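# Tilt crate and slide card sheet under it

## Task

Get the flat sheet of card pushed beneath the plastic crate so that clearly more than half of the sheet ends up underneath. The sheet is what moves: the crate must stay roughly in its original spot and heading throughout, and crate and sheet may only shift together by a very small amount. Everything inside the crate must still be inside at the end. Raise one side of the crate a little so the sheet can enter without resistance; pushing a large part of the sheet in by force counts as failure. The crate must never come fully off the table, and while it is tilted it must not contact any other object on the table, or the task fails. At the end the robot must have released the crate and withdrawn; a crate still being held up is a failure, and a result that holds only because the robot is supporting it does not count.

## Robot and tools

Robot: two arms, left_arm and right_arm, mounted on opposite sides of the table. Each has a parallel gripper whose fingers extend along the gripper's +x axis and close along its y axis. The reported end_effector_position is the point between the finger pads, roughly 3-4 cm short of the fingertips.

World frame: origin at the table centre, table surface at z = +0.020 m, +z up. left_arm's base sits on the +y side, right_arm's on the -y side. The names left and right do not refer to image sides. Reported hand positions can be slightly wrong, more so at long reach.

execute_actions(actions): a list of actions run in sequence; an empty list just returns the current state and images. Each action is a table of 1 to 15 rows; each row lasts one control step (1/30 s) and if fewer than 15 rows are given, the final row is repeated to fill 15 steps (0.5 s per action). Every row is one flat list of 14 numbers covering both arms, each in [-1, 1]: left_arm dx, dy, dz, rx, ry, rz, opening, then right_arm dx, dy, dz, rx, ry, rz, opening. The first six per arm are an offset, expressed in that gripper's own axes, from the gripper's measured pose at the start of the action (for the first action in a call, the pose in the last result of this scene). Every row is relative to that same start pose, not to the previous row. Scale: 1.0 equals 0.6 m for dx/dy/dz and 180 degrees for rotation; rx, ry, rz form a single rotation vector. Opening is absolute, not an offset: +1 is fully open (0.088 m), empty fingers touch near -0.80, and values below that down to -1 close no further. Closing fully takes at least about 0.5 s. An arm that must not move gets zeros in its six offset values.

Per control step the commanded pose is clipped to within 70 mm and 16 degrees of the measured pose, so far targets need several actions; after an action an arm only continues to its last clipped pose. Position wins over orientation if both cannot be met. Joint friction can leave the hand short or slightly tilted, and tiny offsets may do nothing, so check each result and correct.

move(target, speed, blocking): drives each gripper in a straight line toward its target. target is one 14-number row laid out exactly as above (offsets in gripper axes, measured from the pose in the latest result that shows one; opening absolute, applied at the start). speed is the path's top speed in m/s, 0.002 to 0.5, default 0.25; rotation is capped at twice that value in rad/s. Paths last 0.5-10 s and end together; longer ones are cut off at 10 s. Paths ignore obstacles and the other arm, and the hand may lag, stray or overshoot the speed. Faster motion and targets set deeper past a contact push harder. With blocking=false the call returns after 0.5 s while motion continues; poll with wait(0); other motion commands are refused until a result shows the move has ended. The result adds a 'move:' line with the ending (done, off_target, moving, held, fault), any limits (paced = pose clipped; held = some steps blocked, after which the arm may jump faster than speed), and each gripper's distance from its target.

wait(seconds): 0 to 10 s, arms keep their last command; returns early if a running move finishes. stop(): brakes a running move (needs stopping distance; fingers keep moving). zoom_image(camera, region): closer look at a region [x0, y0, x1, y1] of the latest image from cam_high, cam_low, cam_left_wrist or cam_right_wrist (each 504x504), at most 504x504 px. finished_scene(scene): ends the current scene, given its number; irreversible, and reports success.

Results: a state line per arm with position (m), orientation quaternion wxyz, and velocities (m/s, rad/s); Hand target lines showing where each arm is being driven; grip_measured, the finger opening on the command scale (last joint value is opening in metres; readings may be about 1 mm off). To hold something, command an opening clearly below grip_measured; lower squeezes harder (about 34 N per pad max). Action calls also list step positions, with HELD marking steps an arm's command was held back. 'pose unreachable' means the clearance check altered that arm's command. Camera calibration (intrinsics and world-to-camera transforms) is provided for locating objects in images.

Hazards: torque reaching a joint's load limit freezes that arm for 10 s and drops the rest of the call. Long holding of loads heats motors; MOTOR HOT appears from 50 °C and an OVER-TEMPERATURE FAULT at 95 °C can hold the arm or cut its power. Do not let the arms collide or press each other. Avoid drops, slams, hard pushes, and anything falling off the table. For this task: tip the crate only slightly with one gripper (never lifting it clear), slide the sheet in with the other arm, lower the crate, release, and retract both arms before ending.

Each tool is called after "Emit:" as name(argument=value, ...), one argument or row to a line, values as JSON.

## Session

Emit:
execute_actions(
  actions=[],
)

Scene clock: 0.00 s.
left_arm: end_effector_position=(+0.2500, +0.4974, +0.1989) grip_measured=+0.825 end_effector_quat_wxyz=(+0.808, -0.382, +0.218, -0.392) end_effector_velocity=(-0.000, -0.000, -0.001) end_effector_angular_velocity=(-0.015, +0.025, +0.006) | right_arm: end_effector_position=(-0.2462, -0.3247, +0.2664) grip_measured=+0.848 end_effector_quat_wxyz=(+0.236, -0.455, -0.018, +0.858) end_effector_velocity=(+0.003, -0.001, -0.003) end_effector_angular_velocity=(-0.014, -0.005, -0.004)
Joint positions: left_arm=[ 1.545  1.649  0.106  1.338  1.308 -0.711  0.079] | right_arm=[ 0.911  1.621  1.119 -0.395  0.15  -0.212  0.081]
Joint velocities: left_arm=[-0.002 -0.002 -0.002 -0.007 -0.007 -0.022  0.   ] | right_arm=[-0.002 -0.002 -0.007 -0.007 -0.007  0.007  0.   ]
Heat: left arm: hottest waist 20 °C (+0.0 °C/min); right arm: hottest wrist pitch 21 °C (+0.0 °C/min).
Hand target (left_arm): +0.250, +0.497, +0.199; +0.808, -0.382, +0.218, -0.392
Hand target (right_arm): -0.246, -0.325, +0.266; +0.236, -0.455, -0.018, +0.858

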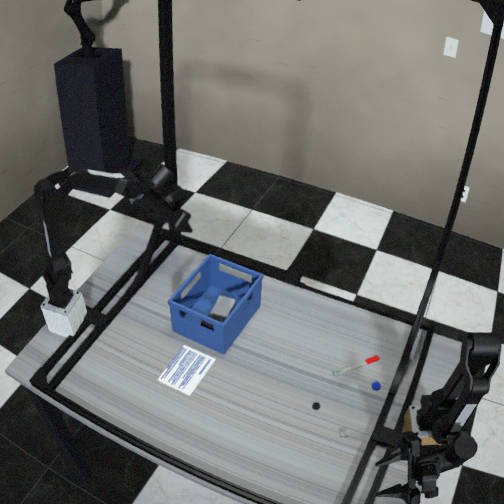

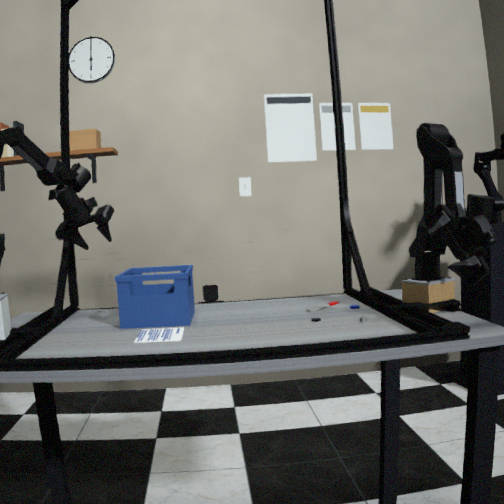

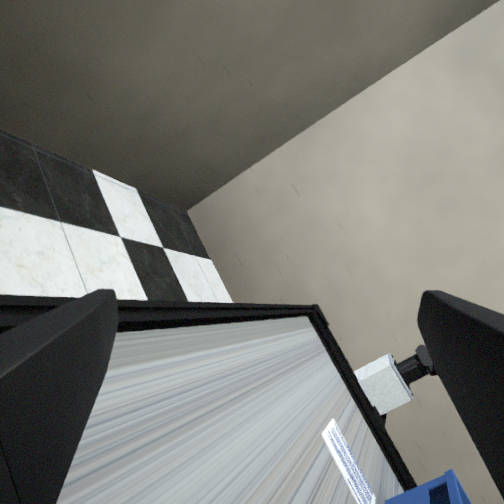

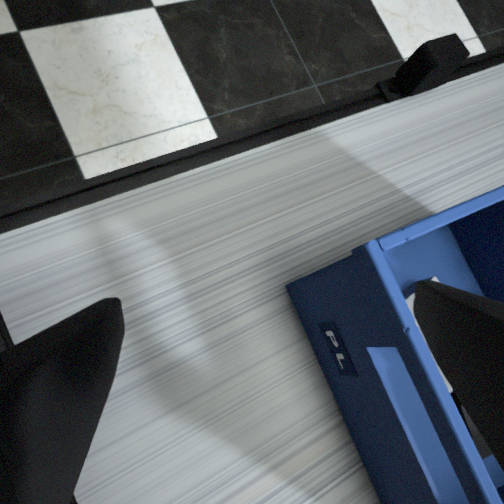

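Emit:
zoom_image(
  camera="cam_high",
  region=[130, 240, 300, 410],
)

Emit:
zoom_image(
  camera="cam_low",
  region=[90, 240, 230, 360],
)

Region (130, 240, 300, 410) of cam_high's 504x504 image, scaled by 2.965, with more detail than that image has.

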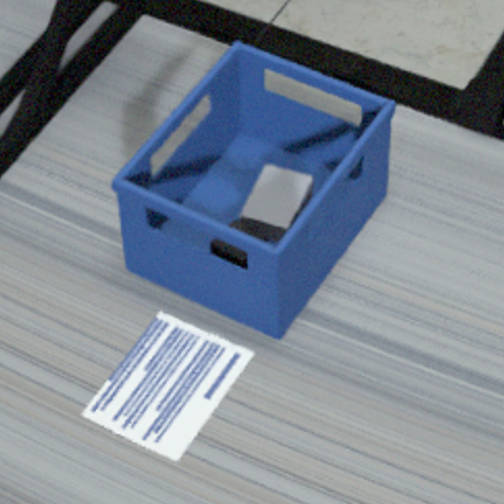

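Region (90, 240, 230, 360) of cam_low's 504x504 image, scaled by 3.600, with more detail than that image has; it fills the top 432 rows of this view, and the rest is white.

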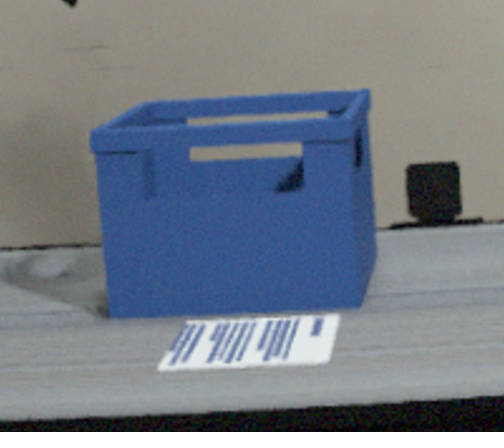

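Emit:
move(
  target=[0.209,-0.493,-0.478,0.358,0.326,-0.062,0.3,-0.129,-0.529,-0.581,0,0,0,-1],
)

Scene clock: 27.73 s.
left_arm: end_effector_position=(+0.0008, +0.1540, +0.2539) grip_measured=+0.300 end_effector_quat_wxyz=(+0.643, +0.287, +0.299, -0.644) end_effector_velocity=(-0.002, -0.002, +0.001) end_effector_angular_velocity=(+0.012, -0.001, +0.003) | right_arm: end_effector_position=(+0.1891, -0.1404, +0.2056) grip_measured=-0.785 end_effector_quat_wxyz=(+0.239, -0.463, -0.024, +0.853) end_effector_velocity=(+0.002, +0.004, +0.004) end_effector_angular_velocity=(+0.013, +0.000, +0.005)
Joint positions: left_arm=[-0.401  1.522  1.099 -0.431  0.015 -0.006  0.054] | right_arm=[-0.595  1.94   1.313 -0.689 -0.635 -1.589  0.001]
Joint velocities: left_arm=[-0.007  0.012  0.022 -0.022 -0.007 -0.007 -0.   ] | right_arm=[-0.002  0.007  0.022 -0.007 -0.007 -0.007  0.   ]
Heat: left arm: hottest elbow 22 °C (+4.3 °C/min); right arm: hottest shoulder 23 °C (+4.3 °C/min).
Hand target (left_arm): -0.000, +0.150, +0.255; +0.642, +0.290, +0.295, -0.645
Hand target (right_arm): +0.190, -0.140, +0.200; +0.235, -0.462, -0.019, +0.855
Off the commanded pose (left_arm): 0.006 m, 1 deg.
Off the commanded pose (right_arm): 0.005 m, 1 deg.
move: done
camera_calibration (this result's frames):
cam_left_wrist: T_world_to_cam=[[-0.996308, -0.0190901, 0.0837045, -0.0123176], [-0.0455275, 0.944069, -0.32659, -0.0346296], [-0.0727882, -0.329195, -0.941452, 0.368419], [0, 0, 0, 1]] pos_world=[0.0129679, 0.153739, 0.33657]
cam_right_wrist: T_world_to_cam=[[0.421388, 0.859239, 0.290071, -0.0145824], [0.899732, -0.356021, -0.252452, -0.14345], [-0.113645, 0.367366, -0.923107, 0.348156], [0, 0, 0, 1]] pos_world=[0.174778, -0.166442, 0.289401]

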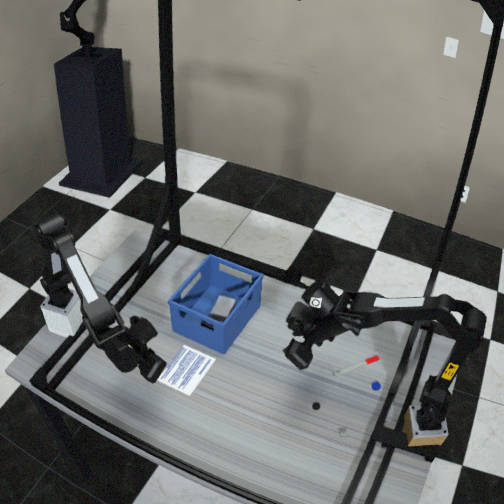

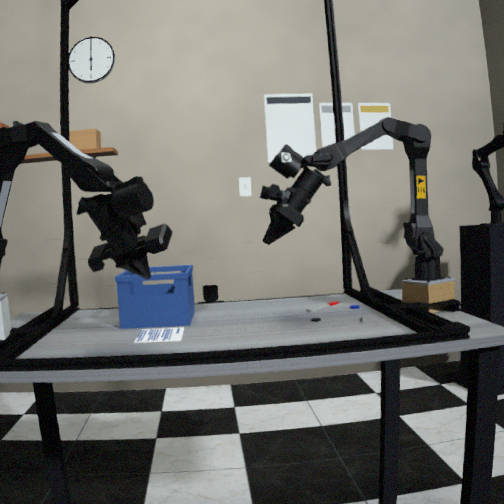

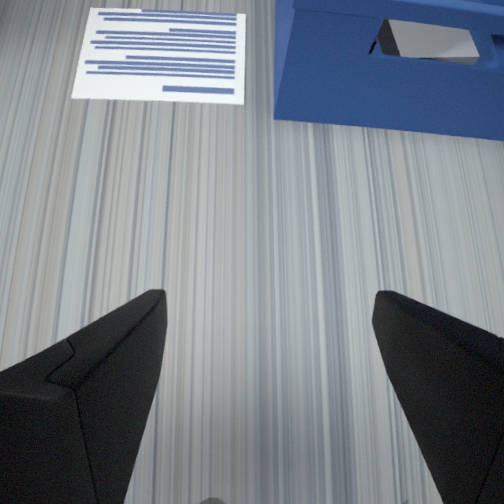

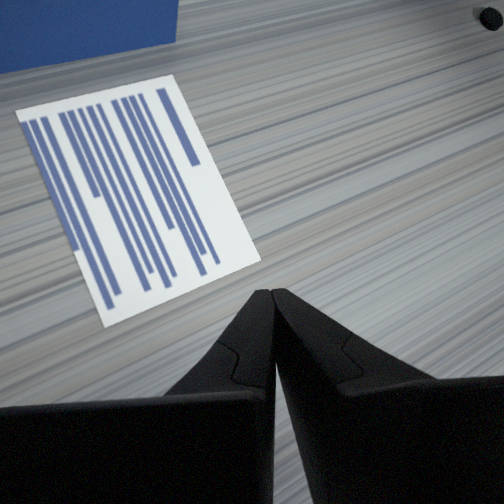

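Emit:
move(
  target=[0.312,-0.06,0.237,0,0,0,0.3,0.212,0.063,-0.078,0,0,0,-1],
  speed=0.15,
)

Scene clock: 38.07 s.
left_arm: end_effector_position=(-0.0340, -0.0735, +0.2120) grip_measured=+0.300 end_effector_quat_wxyz=(+0.643, +0.285, +0.295, -0.647) end_effector_velocity=(-0.003, +0.001, -0.004) end_effector_angular_velocity=(+0.017, -0.002, +0.003) | right_arm: end_effector_position=(+0.1558, -0.1216, +0.0802) grip_measured=-0.785 end_effector_quat_wxyz=(+0.245, -0.463, -0.038, +0.851) end_effector_velocity=(+0.001, -0.003, -0.003) end_effector_angular_velocity=(+0.003, -0.019, +0.023)
Joint positions: left_arm=[-0.471  2.493  2.313 -0.667 -0.03  -0.055  0.054] | right_arm=[-0.493  2.212  1.122 -0.127 -0.609 -1.47   0.001]
Joint velocities: left_arm=[-0.007  0.012  0.017 -0.022 -0.007 -0.007 -0.   ] | right_arm=[-0.002  0.002 -0.002 -0.007  0.007 -0.037 -0.   ]
Heat: left arm: hottest elbow 24 °C (+6.3 °C/min); right arm: hottest shoulder 24 °C (+4.7 °C/min).
Hand target (left_arm): -0.035, -0.076, +0.205; +0.643, +0.287, +0.299, -0.644
Hand target (right_arm): +0.153, -0.127, +0.070; +0.239, -0.463, -0.025, +0.853
Off the commanded pose (left_arm): 0.006 m, 1 deg.
Off the commanded pose (right_arm): 0.012 m, 2 deg.
move: off_target (right_arm)
camera_calibration (this result's frames):
cam_left_wrist: T_world_to_cam=[[-0.996467, -0.0143523, 0.082744, -0.0473491], [-0.0413403, 0.941471, -0.33455, 0.166546], [-0.0730995, -0.336789, -0.938738, 0.250428], [0, 0, 0, 1]] pos_world=[-0.0219906, -0.0731364, 0.294722]
cam_right_wrist: T_world_to_cam=[[0.417681, 0.851, 0.318342, 0.0169954], [0.902208, -0.346989, -0.256163, -0.137432], [-0.107533, 0.394205, -0.91271, 0.2232], [0, 0, 0, 1]] pos_world=[0.140895, -0.150137, 0.163102]

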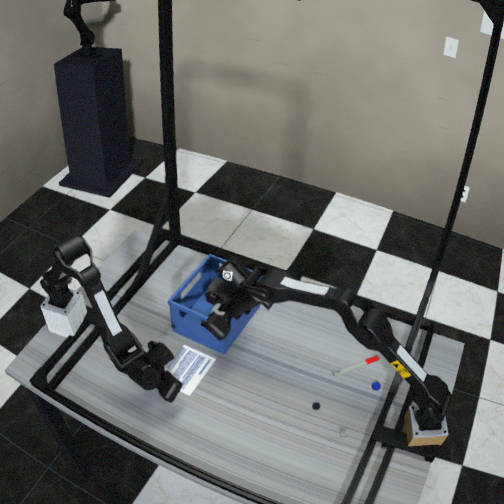

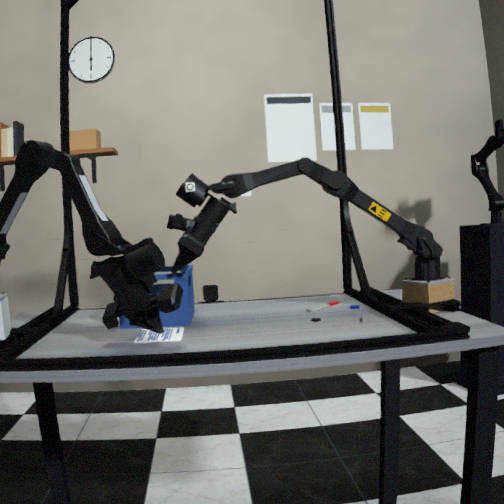

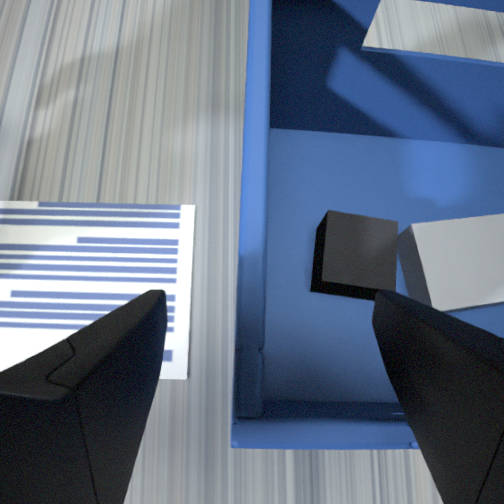

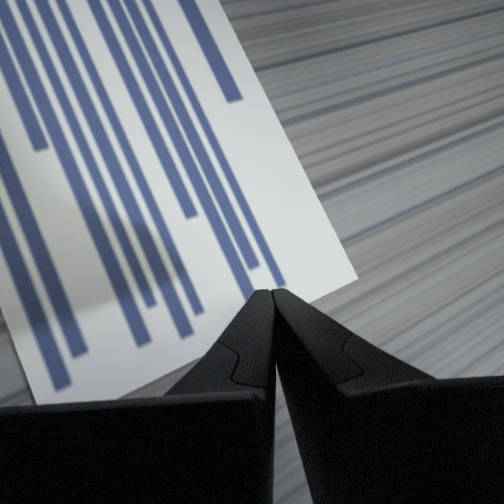

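Emit:
move(
  target=[0.042,0.008,-0.028,0,0,0,0.3,0.005,0.049,0,0,0,0,-1],
  speed=0.04,
)

Scene clock: 43.27 s.
left_arm: end_effector_position=(-0.0310, -0.0791, +0.1969) grip_measured=+0.300 end_effector_quat_wxyz=(+0.647, +0.275, +0.288, -0.650) end_effector_velocity=(+0.002, -0.001, +0.005) end_effector_angular_velocity=(-0.013, -0.000, +0.029) | right_arm: end_effector_position=(+0.1443, -0.1450, +0.0669) grip_measured=-0.785 end_effector_quat_wxyz=(+0.243, -0.462, -0.038, +0.852) end_effector_velocity=(-0.000, -0.001, +0.002) end_effector_angular_velocity=(-0.004, +0.011, -0.006)
Joint positions: left_arm=[-0.465  2.497  2.245 -0.567 -0.026 -0.055  0.054] | right_arm=[-0.484  2.191  0.995 -0.018 -0.608 -1.462  0.001]
Joint velocities: left_arm=[-0.002 -0.007 -0.002  0.007 -0.022 -0.022 -0.   ] | right_arm=[-0.002 -0.007 -0.002 -0.007 -0.007  0.007  0.   ]
Heat: left arm: hottest elbow 24 °C (+5.5 °C/min); right arm: hottest shoulder 25 °C (+5.5 °C/min).
Hand target (left_arm): -0.030, -0.077, +0.182; +0.643, +0.285, +0.295, -0.647
Hand target (right_arm): +0.143, -0.146, +0.069; +0.245, -0.463, -0.038, +0.851
Off the commanded pose (left_arm): 0.015 m, 2 deg.
Off the commanded pose (right_arm): 0.003 m, 0 deg.
move: off_target (left_arm)
camera_calibration (this result's frames):
cam_left_wrist: T_world_to_cam=[[-0.996091, -0.0155677, 0.086945, -0.0440925], [-0.0459524, 0.93198, -0.359585, 0.170971], [-0.0754331, -0.362175, -0.929053, 0.230587], [0, 0, 0, 1]] pos_world=[-0.0186697, -0.0765151, 0.27954]
cam_right_wrist: T_world_to_cam=[[0.416369, 0.852583, 0.315815, 0.0465185], [0.90248, -0.345417, -0.257327, -0.138395], [-0.110305, 0.392159, -0.91326, 0.219149], [0, 0, 0, 1]] pos_world=[0.129703, -0.173406, 0.149836]

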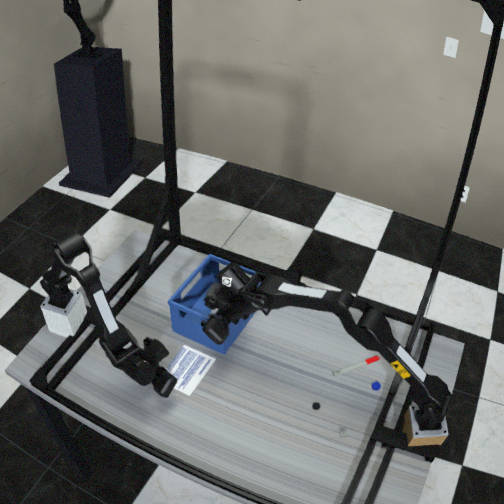

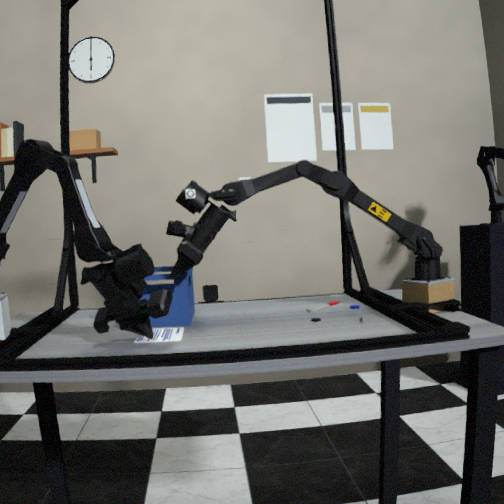

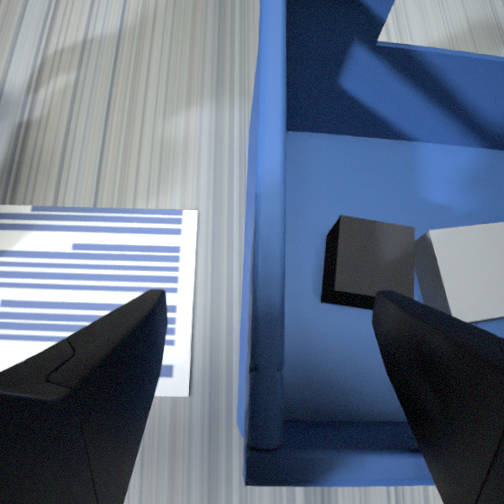

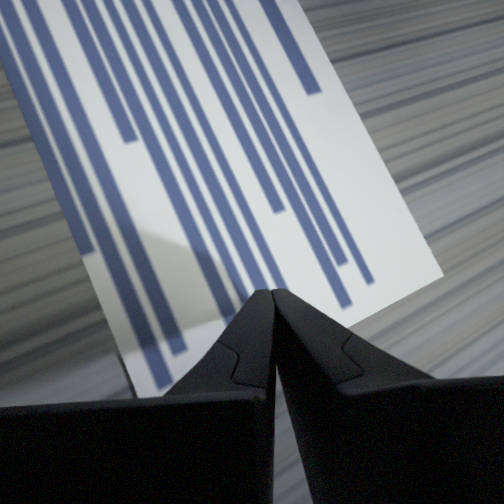

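Advance along the fingers, then close.

Emit:
move(
  target=[0.05,0,-0.005,0,0,0,0.3,0,0,0,0,0,0,-1],
  speed=0.04,
)

Emit:
move(
  target=[0,0,0,0,0,0,-1,0,0,0,0,0,0,-1],
)

Emit:
zoom_image(
  camera="cam_low",
  region=[80, 200, 240, 360],
)

Scene clock: 48.53 s.
left_arm: end_effector_position=(-0.0318, -0.0948, +0.1836) grip_measured=+0.300 end_effector_quat_wxyz=(+0.649, +0.268, +0.284, -0.653) end_effector_velocity=(+0.002, -0.000, +0.000) end_effector_angular_velocity=(+0.002, -0.011, +0.018) | right_arm: end_effector_position=(+0.1442, -0.1450, +0.0673) grip_measured=-0.785 end_effector_quat_wxyz=(+0.244, -0.462, -0.038, +0.852) end_effector_velocity=(-0.003, -0.004, +0.001) end_effector_angular_velocity=(-0.025, +0.036, -0.012)
Joint positions: left_arm=[-0.464  2.583  2.343 -0.56  -0.023 -0.056  0.054] | right_arm=[-0.484  2.19   0.994 -0.017 -0.608 -1.462  0.001]
Joint velocities: left_arm=[-0.002  0.002  0.007 -0.007 -0.022 -0.007 -0.   ] | right_arm=[-0.002 -0.002 -0.002 -0.022 -0.022  0.022 -0.   ]
Heat: left arm: hottest elbow 25 °C (+6.2 °C/min); right arm: hottest shoulder 26 °C (+6.2 °C/min).
Hand target (left_arm): -0.031, -0.097, +0.173; +0.648, +0.273, +0.286, -0.651
Hand target (right_arm): +0.144, -0.145, +0.067; +0.243, -0.462, -0.038, +0.852
Off the commanded pose (left_arm): 0.011 m, 1 deg.
Off the commanded pose (right_arm): 0.000 m, 0 deg.
joint sent to its limit (left arm) — the command would take joint 3 (elbow) past its upper limit, so that joint was sent only as far as its limit.
move: off_target (left_arm)
camera_calibration (this result's frames):
cam_left_wrist: T_world_to_cam=[[-0.995719, -0.0137482, 0.0914018, -0.0446205], [-0.0472828, 0.925457, -0.37589, 0.183132], [-0.0794206, -0.378603, -0.922145, 0.209543], [0, 0, 0, 1]] pos_world=[-0.0191284, -0.0907601, 0.266145]
cam_right_wrist: T_world_to_cam=[[0.416199, 0.852215, 0.317029, 0.0463121], [0.902587, -0.345009, -0.257497, -0.138097], [-0.110065, 0.393316, -0.912791, 0.219578], [0, 0, 0, 1]] pos_world=[0.129538, -0.173476, 0.150187]

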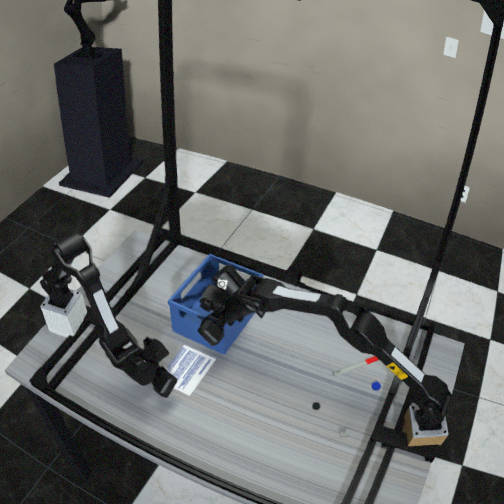

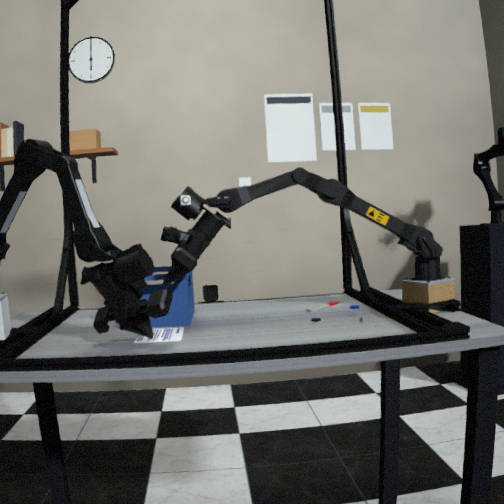

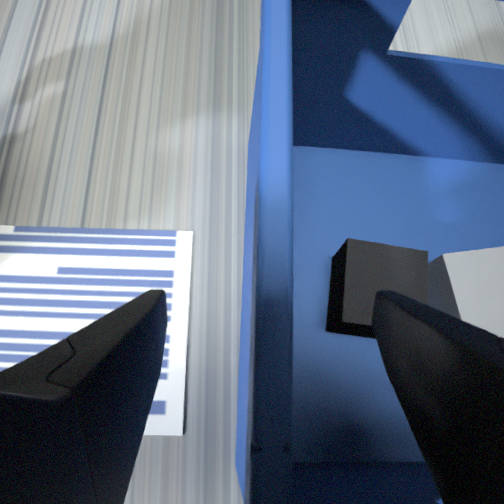

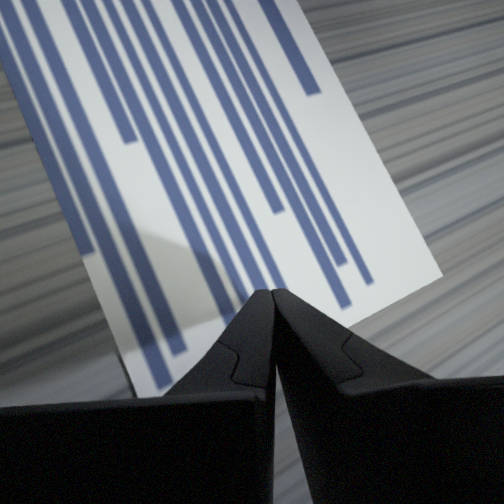

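Scene clock: 49.03 s.
left_arm: end_effector_position=(-0.0299, -0.0953, +0.1840) grip_measured=-0.637 end_effector_quat_wxyz=(+0.651, +0.269, +0.281, -0.652) end_effector_velocity=(-0.000, +0.004, -0.003) end_effector_angular_velocity=(+0.022, -0.001, +0.008) | right_arm: end_effector_position=(+0.1442, -0.1450, +0.0673) grip_measured=-0.785 end_effector_quat_wxyz=(+0.244, -0.462, -0.038, +0.852) end_effector_velocity=(+0.000, +0.000, +0.002) end_effector_angular_velocity=(+0.003, +0.004, +0.006)
Joint positions: left_arm=[-0.462  2.583  2.343 -0.558 -0.026 -0.051  0.008] | right_arm=[-0.484  2.19   0.994 -0.017 -0.608 -1.462  0.001]
Joint velocities: left_arm=[-0.002 -0.002 -0.002 -0.022 -0.007 -0.007 -0.   ] | right_arm=[-0.002 -0.002  0.002 -0.007 -0.007 -0.007 -0.   ]
Heat: left arm: hottest shoulder 25 °C (+6.1 °C/min); right arm: hottest shoulder 26 °C (+6.1 °C/min).
Hand target (left_arm): -0.032, -0.095, +0.184; +0.649, +0.268, +0.284, -0.653
Hand target (right_arm): +0.144, -0.145, +0.067; +0.244, -0.462, -0.038, +0.852
Off the commanded pose (left_arm): 0.002 m, 0 deg.
Off the commanded pose (right_arm): 0.000 m, 0 deg.
move: done
camera_calibration (this result's frames):
cam_left_wrist: T_world_to_cam=[[-0.996197, -0.0143854, 0.0859349, -0.0418142], [-0.0459935, 0.924491, -0.378419, 0.184177], [-0.0740024, -0.380932, -0.921637, 0.209704], [0, 0, 0, 1]] pos_world=[-0.0176657, -0.0909885, 0.26656]
cam_right_wrist: T_world_to_cam=[[0.416199, 0.852215, 0.317029, 0.0463121], [0.902587, -0.345009, -0.257497, -0.138097], [-0.110065, 0.393316, -0.912791, 0.219578], [0, 0, 0, 1]] pos_world=[0.129538, -0.173476, 0.150187]

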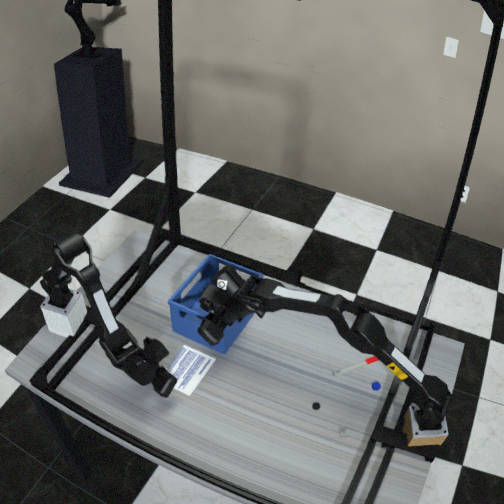

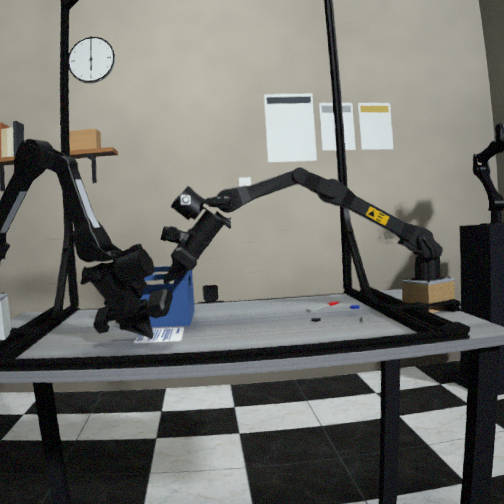

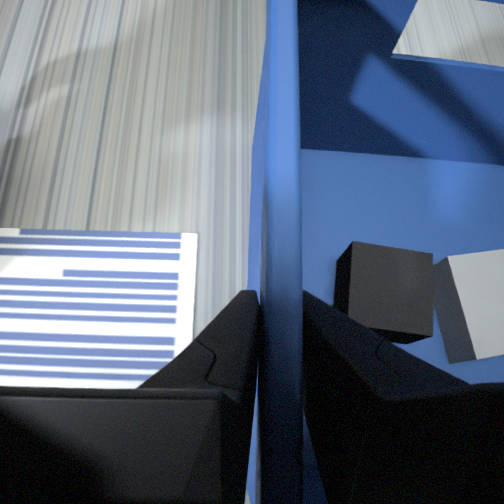

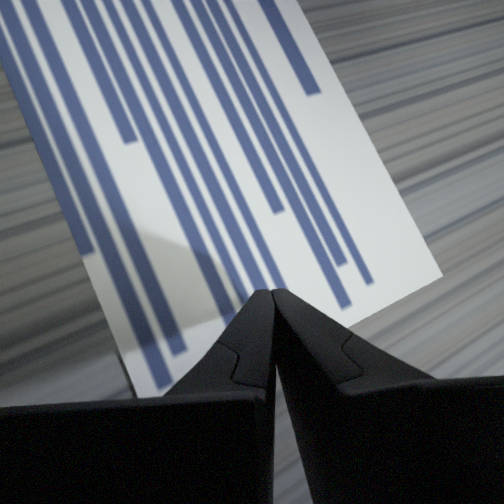

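Region (80, 200, 240, 360) of cam_low's 504x504 image, scaled by 3.150, with more detail than that image has.

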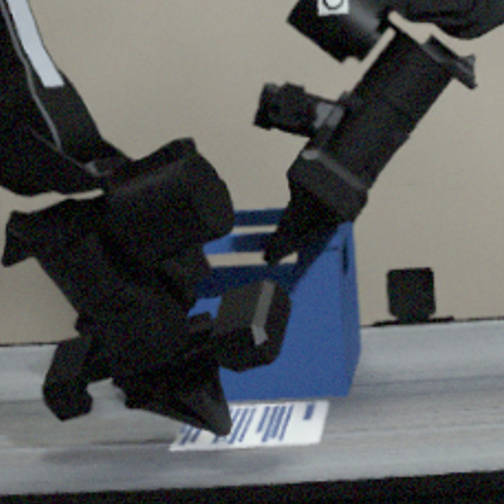

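Emit:
move(
  target=[-0.036,-0.022,0.034,0.023,0,0.024,-1,0,0,0,0,0,0,-1],
  speed=0.02,
)

Emit:
zoom_image(
  camera="cam_low",
  region=[80, 200, 240, 360],
)

Emit:
zoom_image(
  camera="cam_high",
  region=[130, 240, 300, 410],
)

Scene clock: 56.10 s.
left_arm: end_effector_position=(-0.0344, -0.0913, +0.1871) grip_measured=-0.637 end_effector_quat_wxyz=(+0.663, +0.294, +0.263, -0.636) end_effector_velocity=(-0.006, +0.002, -0.001) end_effector_angular_velocity=(+0.007, +0.020, +0.004) | right_arm: end_effector_position=(+0.1442, -0.1449, +0.0674) grip_measured=-0.785 end_effector_quat_wxyz=(+0.244, -0.462, -0.038, +0.852) end_effector_velocity=(+0.000, +0.001, +0.001) end_effector_angular_velocity=(+0.012, +0.001, +0.006)
Joint positions: left_arm=[-0.487  2.575  2.345 -0.583 -0.104 -0.03   0.008] | right_arm=[-0.484  2.189  0.994 -0.017 -0.608 -1.462  0.001]
Joint velocities: left_arm=[-0.007 -0.002 -0.002 -0.007  0.007 -0.022  0.   ] | right_arm=[-0.002 -0.002 -0.002  0.007 -0.007 -0.007 -0.   ]
Heat: left arm: hottest shoulder 28 °C (+8.6 °C/min); right arm: hottest shoulder 27 °C (+6.4 °C/min).
Hand target (left_arm): -0.042, -0.094, +0.214; +0.669, +0.287, +0.234, -0.644
Hand target (right_arm): +0.144, -0.145, +0.067; +0.244, -0.462, -0.038, +0.852
Off the commanded pose (left_arm): 0.028 m, 2 deg.
Off the commanded pose (right_arm): 0.000 m, 0 deg.
joint sent to its limit (left arm) — the command would take joint 3 (elbow) past its upper limit, so that joint was sent only as far as its limit.
move: off_target (left_arm)
camera_calibration (this result's frames):
cam_left_wrist: T_world_to_cam=[[-0.999509, -0.0281252, 0.0138036, -0.0344185], [-0.0312398, 0.928091, -0.371041, 0.180906], [-0.0023754, -0.37129, -0.928514, 0.218369], [0, 0, 0, 1]] pos_world=[-0.0282314, -0.0877875, 0.270357]
cam_right_wrist: T_world_to_cam=[[0.416162, 0.8521, 0.317387, 0.0461715], [0.902618, -0.344916, -0.257515, -0.138048], [-0.109957, 0.393647, -0.912662, 0.219707], [0, 0, 0, 1]] pos_world=[0.129548, -0.173445, 0.150314]

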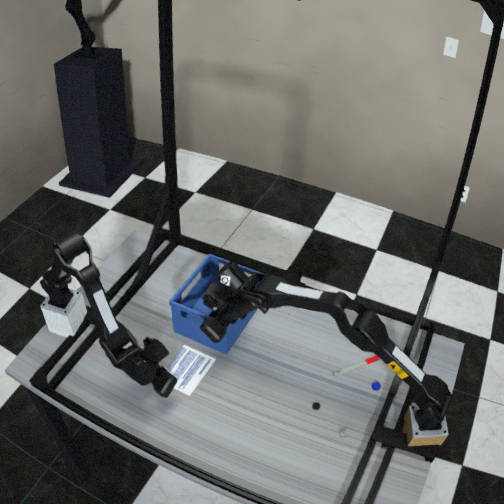

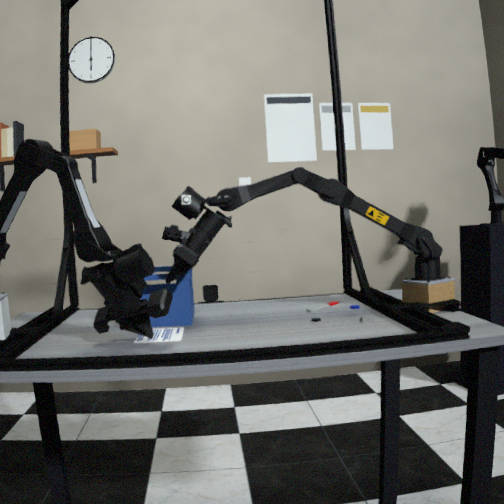

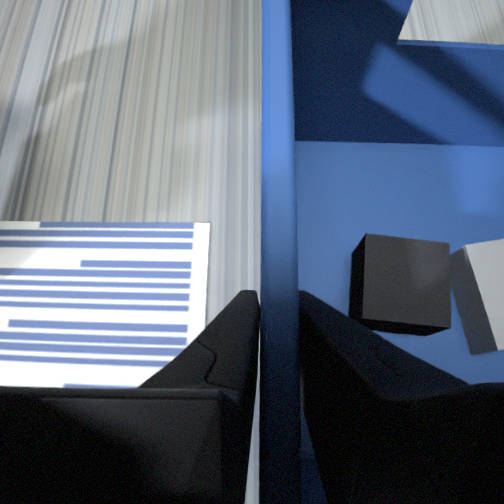

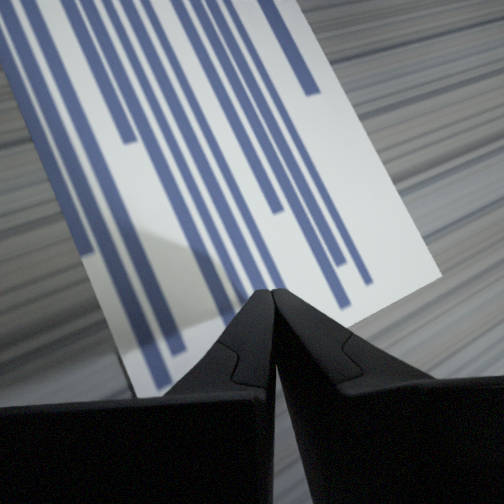

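Region (80, 200, 240, 360) of cam_low's 504x504 image, scaled by 3.150, with more detail than that image has.

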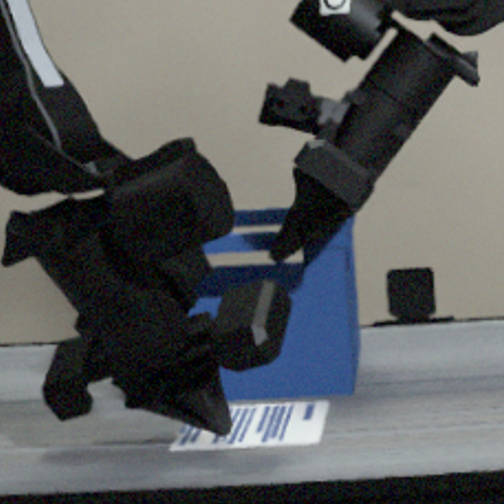

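Region (130, 240, 300, 410) of cam_high's 504x504 image, scaled by 2.965, with more detail than that image has.

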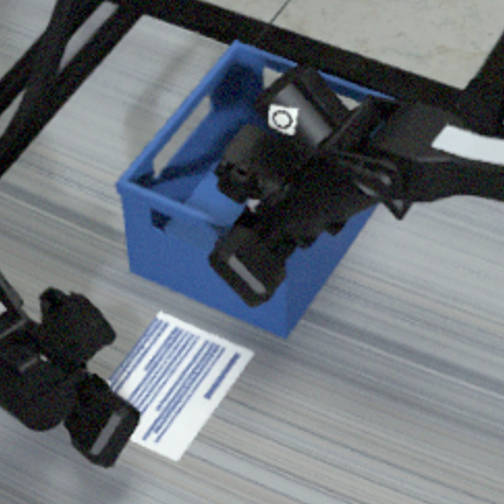

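Emit:
move(
  target=[0,0,0,0,0,0,0.3,0,0,0,0,0,0,0.3],
)

Emit:
move(
  target=[-0.2,0,-0.1,-0.02,0,-0.02,0.3,-0.205,-0.072,0.152,0.365,0.136,-0.101,0.3],
  speed=0.2,
)

Scene clock: 61.50 s.
left_arm: end_effector_position=(-0.0346, -0.0912, +0.1879) grip_measured=+0.298 end_effector_quat_wxyz=(+0.663, +0.296, +0.260, -0.637) end_effector_velocity=(-0.003, +0.006, -0.005) end_effector_angular_velocity=(+0.036, -0.003, +0.003) | right_arm: end_effector_position=(+0.1439, -0.1440, +0.0683) grip_measured=+0.297 end_effector_quat_wxyz=(+0.244, -0.460, -0.041, +0.853) end_effector_velocity=(-0.002, -0.002, +0.002) end_effector_angular_velocity=(+0.003, +0.018, +0.011)
Joint positions: left_arm=[-0.488  2.573  2.345 -0.584 -0.107 -0.024  0.054] | right_arm=[-0.484  2.189  0.995 -0.014 -0.612 -1.462  0.054]
Joint velocities: left_arm=[-0.007 -0.002 -0.002 -0.037 -0.007 -0.007  0.001] | right_arm=[-0.002 -0.002 -0.002 -0.007 -0.022 -0.007  0.001]
Heat: left arm: hottest shoulder 31 °C (+11.1 °C/min); right arm: hottest shoulder 28 °C (+7.1 °C/min).
Hand target (left_arm): -0.035, -0.091, +0.187; +0.663, +0.294, +0.263, -0.636
Hand target (right_arm): +0.144, -0.145, +0.067; +0.244, -0.462, -0.038, +0.852
Off the commanded pose (left_arm): 0.001 m, 0 deg.
Off the commanded pose (right_arm): 0.001 m, 0 deg.
move: done
camera_calibration (this result's frames):
cam_left_wrist: T_world_to_cam=[[-0.999658, -0.0247992, 0.00827544, -0.0332298], [-0.0260981, 0.927969, -0.371743, 0.181406], [0.00153958, -0.371832, -0.928299, 0.219263], [0, 0, 0, 1]] pos_world=[-0.0288216, -0.0876342, 0.271253]
cam_right_wrist: T_world_to_cam=[[0.415709, 0.851193, 0.320401, 0.0449592], [0.902421, -0.342172, -0.261829, -0.136514], [-0.113234, 0.397981, -0.910378, 0.221083], [0, 0, 0, 1]] pos_world=[0.129537, -0.172967, 0.151121]

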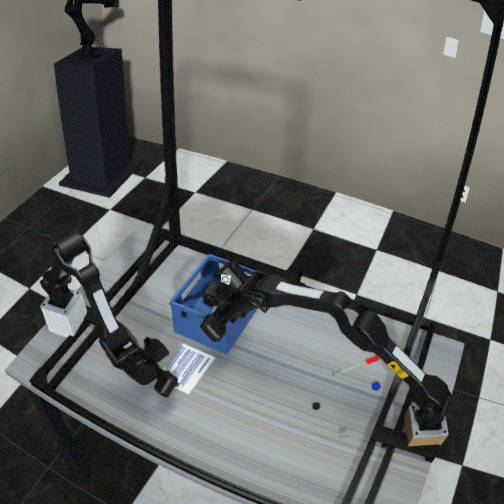

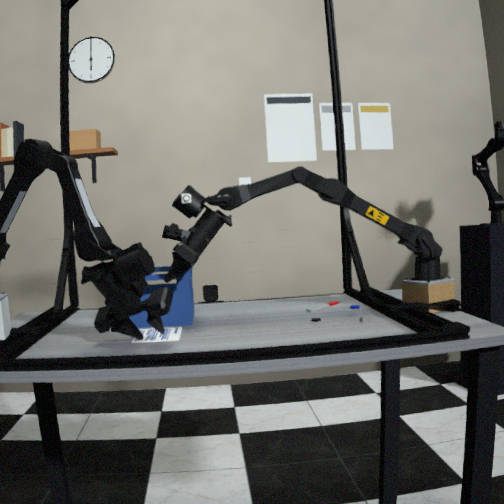

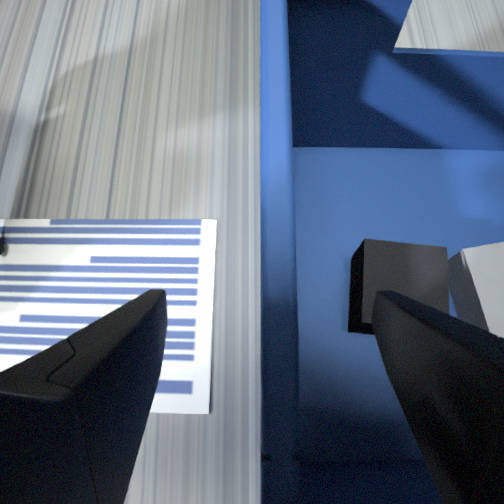

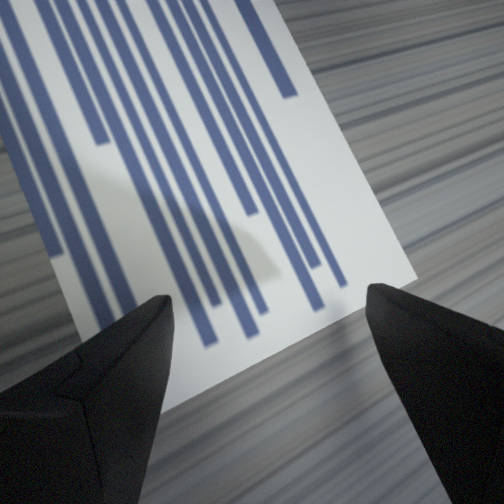

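Scene clock: 65.13 s.
left_arm: end_effector_position=(-0.0373, +0.0313, +0.2289) grip_measured=+0.300 end_effector_quat_wxyz=(+0.651, +0.272, +0.290, -0.647) end_effector_velocity=(-0.004, +0.006, -0.009) end_effector_angular_velocity=(+0.037, +0.007, -0.007) | right_arm: end_effector_position=(+0.1448, -0.1498, +0.2244) grip_measured=+0.300 end_effector_quat_wxyz=(+0.575, -0.407, +0.407, +0.582) end_effector_velocity=(-0.004, +0.001, +0.003) end_effector_angular_velocity=(+0.005, +0.023, +0.003)
Joint positions: left_arm=[-0.496  1.988  1.532 -0.362 -0.054 -0.089  0.054] | right_arm=[-0.285  1.776  1.271 -0.724 -0.047 -0.115  0.054]
Joint velocities: left_arm=[-0.007  0.002 -0.012 -0.022  0.007 -0.007 -0.   ] | right_arm=[ 0.002 -0.002  0.007 -0.007 -0.022  0.007 -0.   ]
Heat: left arm: hottest shoulder 33 °C (+12.2 °C/min); right arm: hottest shoulder 28 °C (+7.1 °C/min).
Hand target (left_arm): -0.039, +0.035, +0.234; +0.652, +0.266, +0.289, -0.649
Hand target (right_arm): +0.144, -0.148, +0.228; +0.578, -0.404, +0.405, +0.582
Off the commanded pose (left_arm): 0.006 m, 1 deg.
Off the commanded pose (right_arm): 0.004 m, 1 deg.
move: done
camera_calibration (this result's frames):
cam_left_wrist: T_world_to_cam=[[-0.995538, -0.0276043, 0.0902305, -0.0517825], [-0.0585409, 0.930657, -0.361181, 0.0791791], [-0.0740035, -0.364851, -0.92812, 0.2997], [0, 0, 0, 1]] pos_world=[-0.0247374, 0.034228, 0.311428]
cam_right_wrist: T_world_to_cam=[[0.999076, -0.0260719, 0.0341576, -0.152114], [-0.0271581, -0.999127, 0.0317307, -0.128112], [0.0333005, -0.032629, -0.998913, 0.299774], [0, 0, 0, 1]] pos_world=[0.138511, -0.122185, 0.308709]

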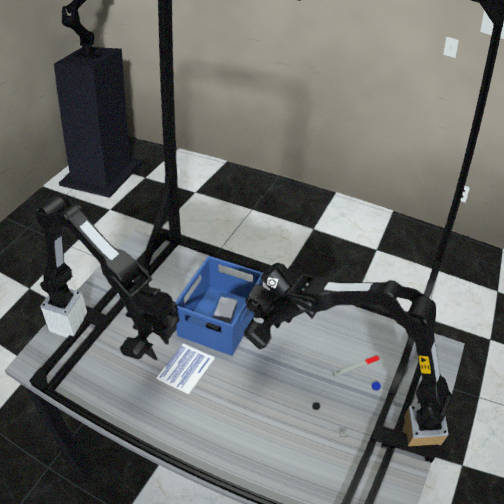

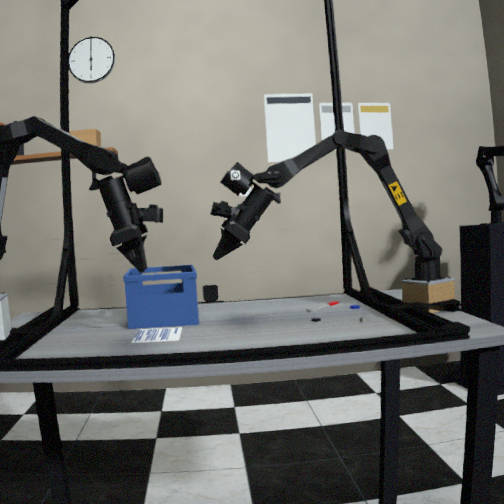

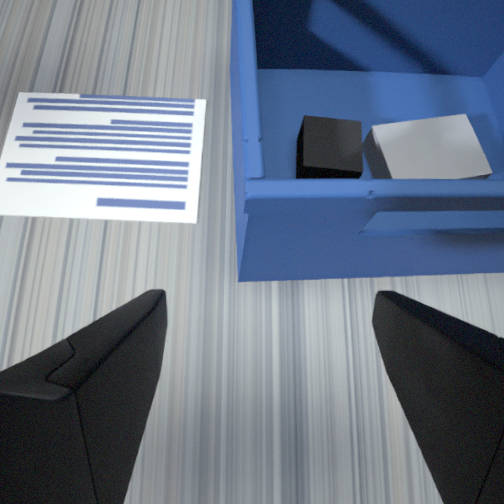

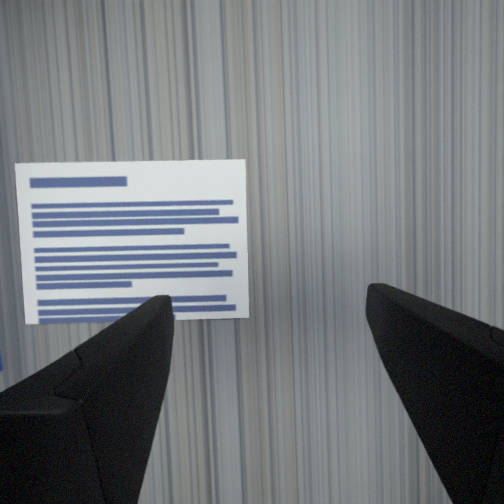

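Emit:
move(
  target=[0,0.33,0,0.16,0,-0.153,-1,0.0,0.3,0.016,0,0,0,0.3],
  speed=0.2,
)

Scene clock: 70.70 s.
left_arm: end_effector_position=(+0.1610, +0.0370, +0.2283) grip_measured=-0.807 end_effector_quat_wxyz=(+0.397, +0.350, +0.177, -0.830) end_effector_velocity=(-0.002, -0.001, +0.005) end_effector_angular_velocity=(+0.007, +0.005, -0.021) | right_arm: end_effector_position=(-0.0344, -0.1429, +0.2368) grip_measured=+0.300 end_effector_quat_wxyz=(+0.575, -0.399, +0.404, +0.589) end_effector_velocity=(+0.000, -0.001, -0.001) end_effector_angular_velocity=(-0.010, +0.006, -0.007)
Joint positions: left_arm=[ 0.072  2.407  2.258 -1.062  0.691  1.018  0.   ] | right_arm=[ 0.214  1.872  1.44  -0.793  0.114  0.355  0.054]
Joint velocities: left_arm=[-0.002  0.027  0.071 -0.066  0.007  0.022  0.   ] | right_arm=[-0.002  0.002  0.002 -0.007 -0.007  0.007 -0.   ]
Heat: left arm: hottest shoulder 33 °C (+12.1 °C/min); right arm: hottest shoulder 29 °C (+7.0 °C/min).
Hand target (left_arm): +0.161, +0.035, +0.223; -0.393, -0.351, -0.177, +0.831
Hand target (right_arm): -0.036, -0.142, +0.230; +0.574, -0.405, +0.408, +0.583
Off the commanded pose (left_arm): 0.004 m, 1 deg.
Off the commanded pose (right_arm): 0.008 m, 1 deg.
move: done
camera_calibration (this result's frames):
cam_left_wrist: T_world_to_cam=[[-0.787064, 0.611177, 0.0836263, 0.0901644], [0.544449, 0.751981, -0.371619, -0.00281989], [-0.29001, -0.246957, -0.924611, 0.34557], [0, 0, 0, 1]] pos_world=[0.172719, 0.0323551, 0.31093]
cam_right_wrist: T_world_to_cam=[[0.999488, -0.0229686, 0.0222871, 0.0298849], [-0.0232945, -0.999624, 0.0144713, -0.122353], [0.0219464, -0.0149831, -0.999647, 0.320623], [0, 0, 0, 1]] pos_world=[-0.0397563, -0.116817, 0.321614]

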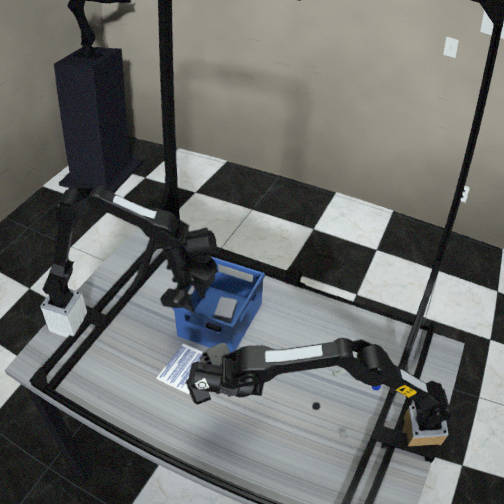

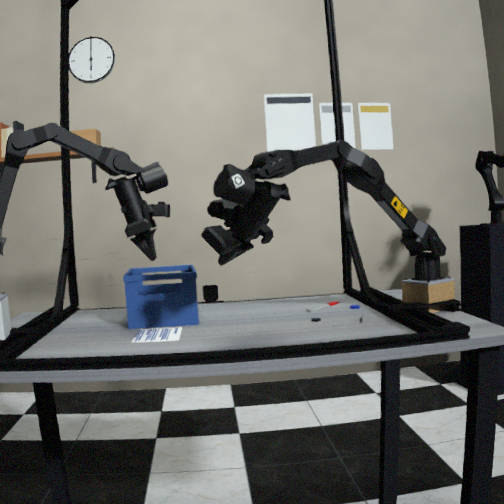

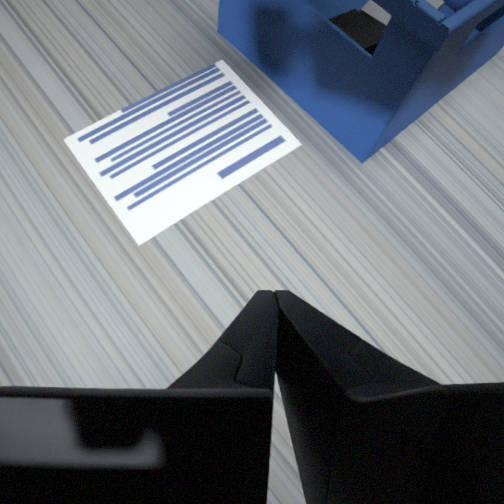

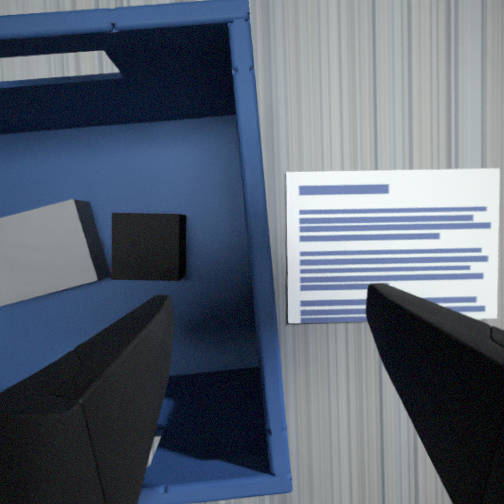

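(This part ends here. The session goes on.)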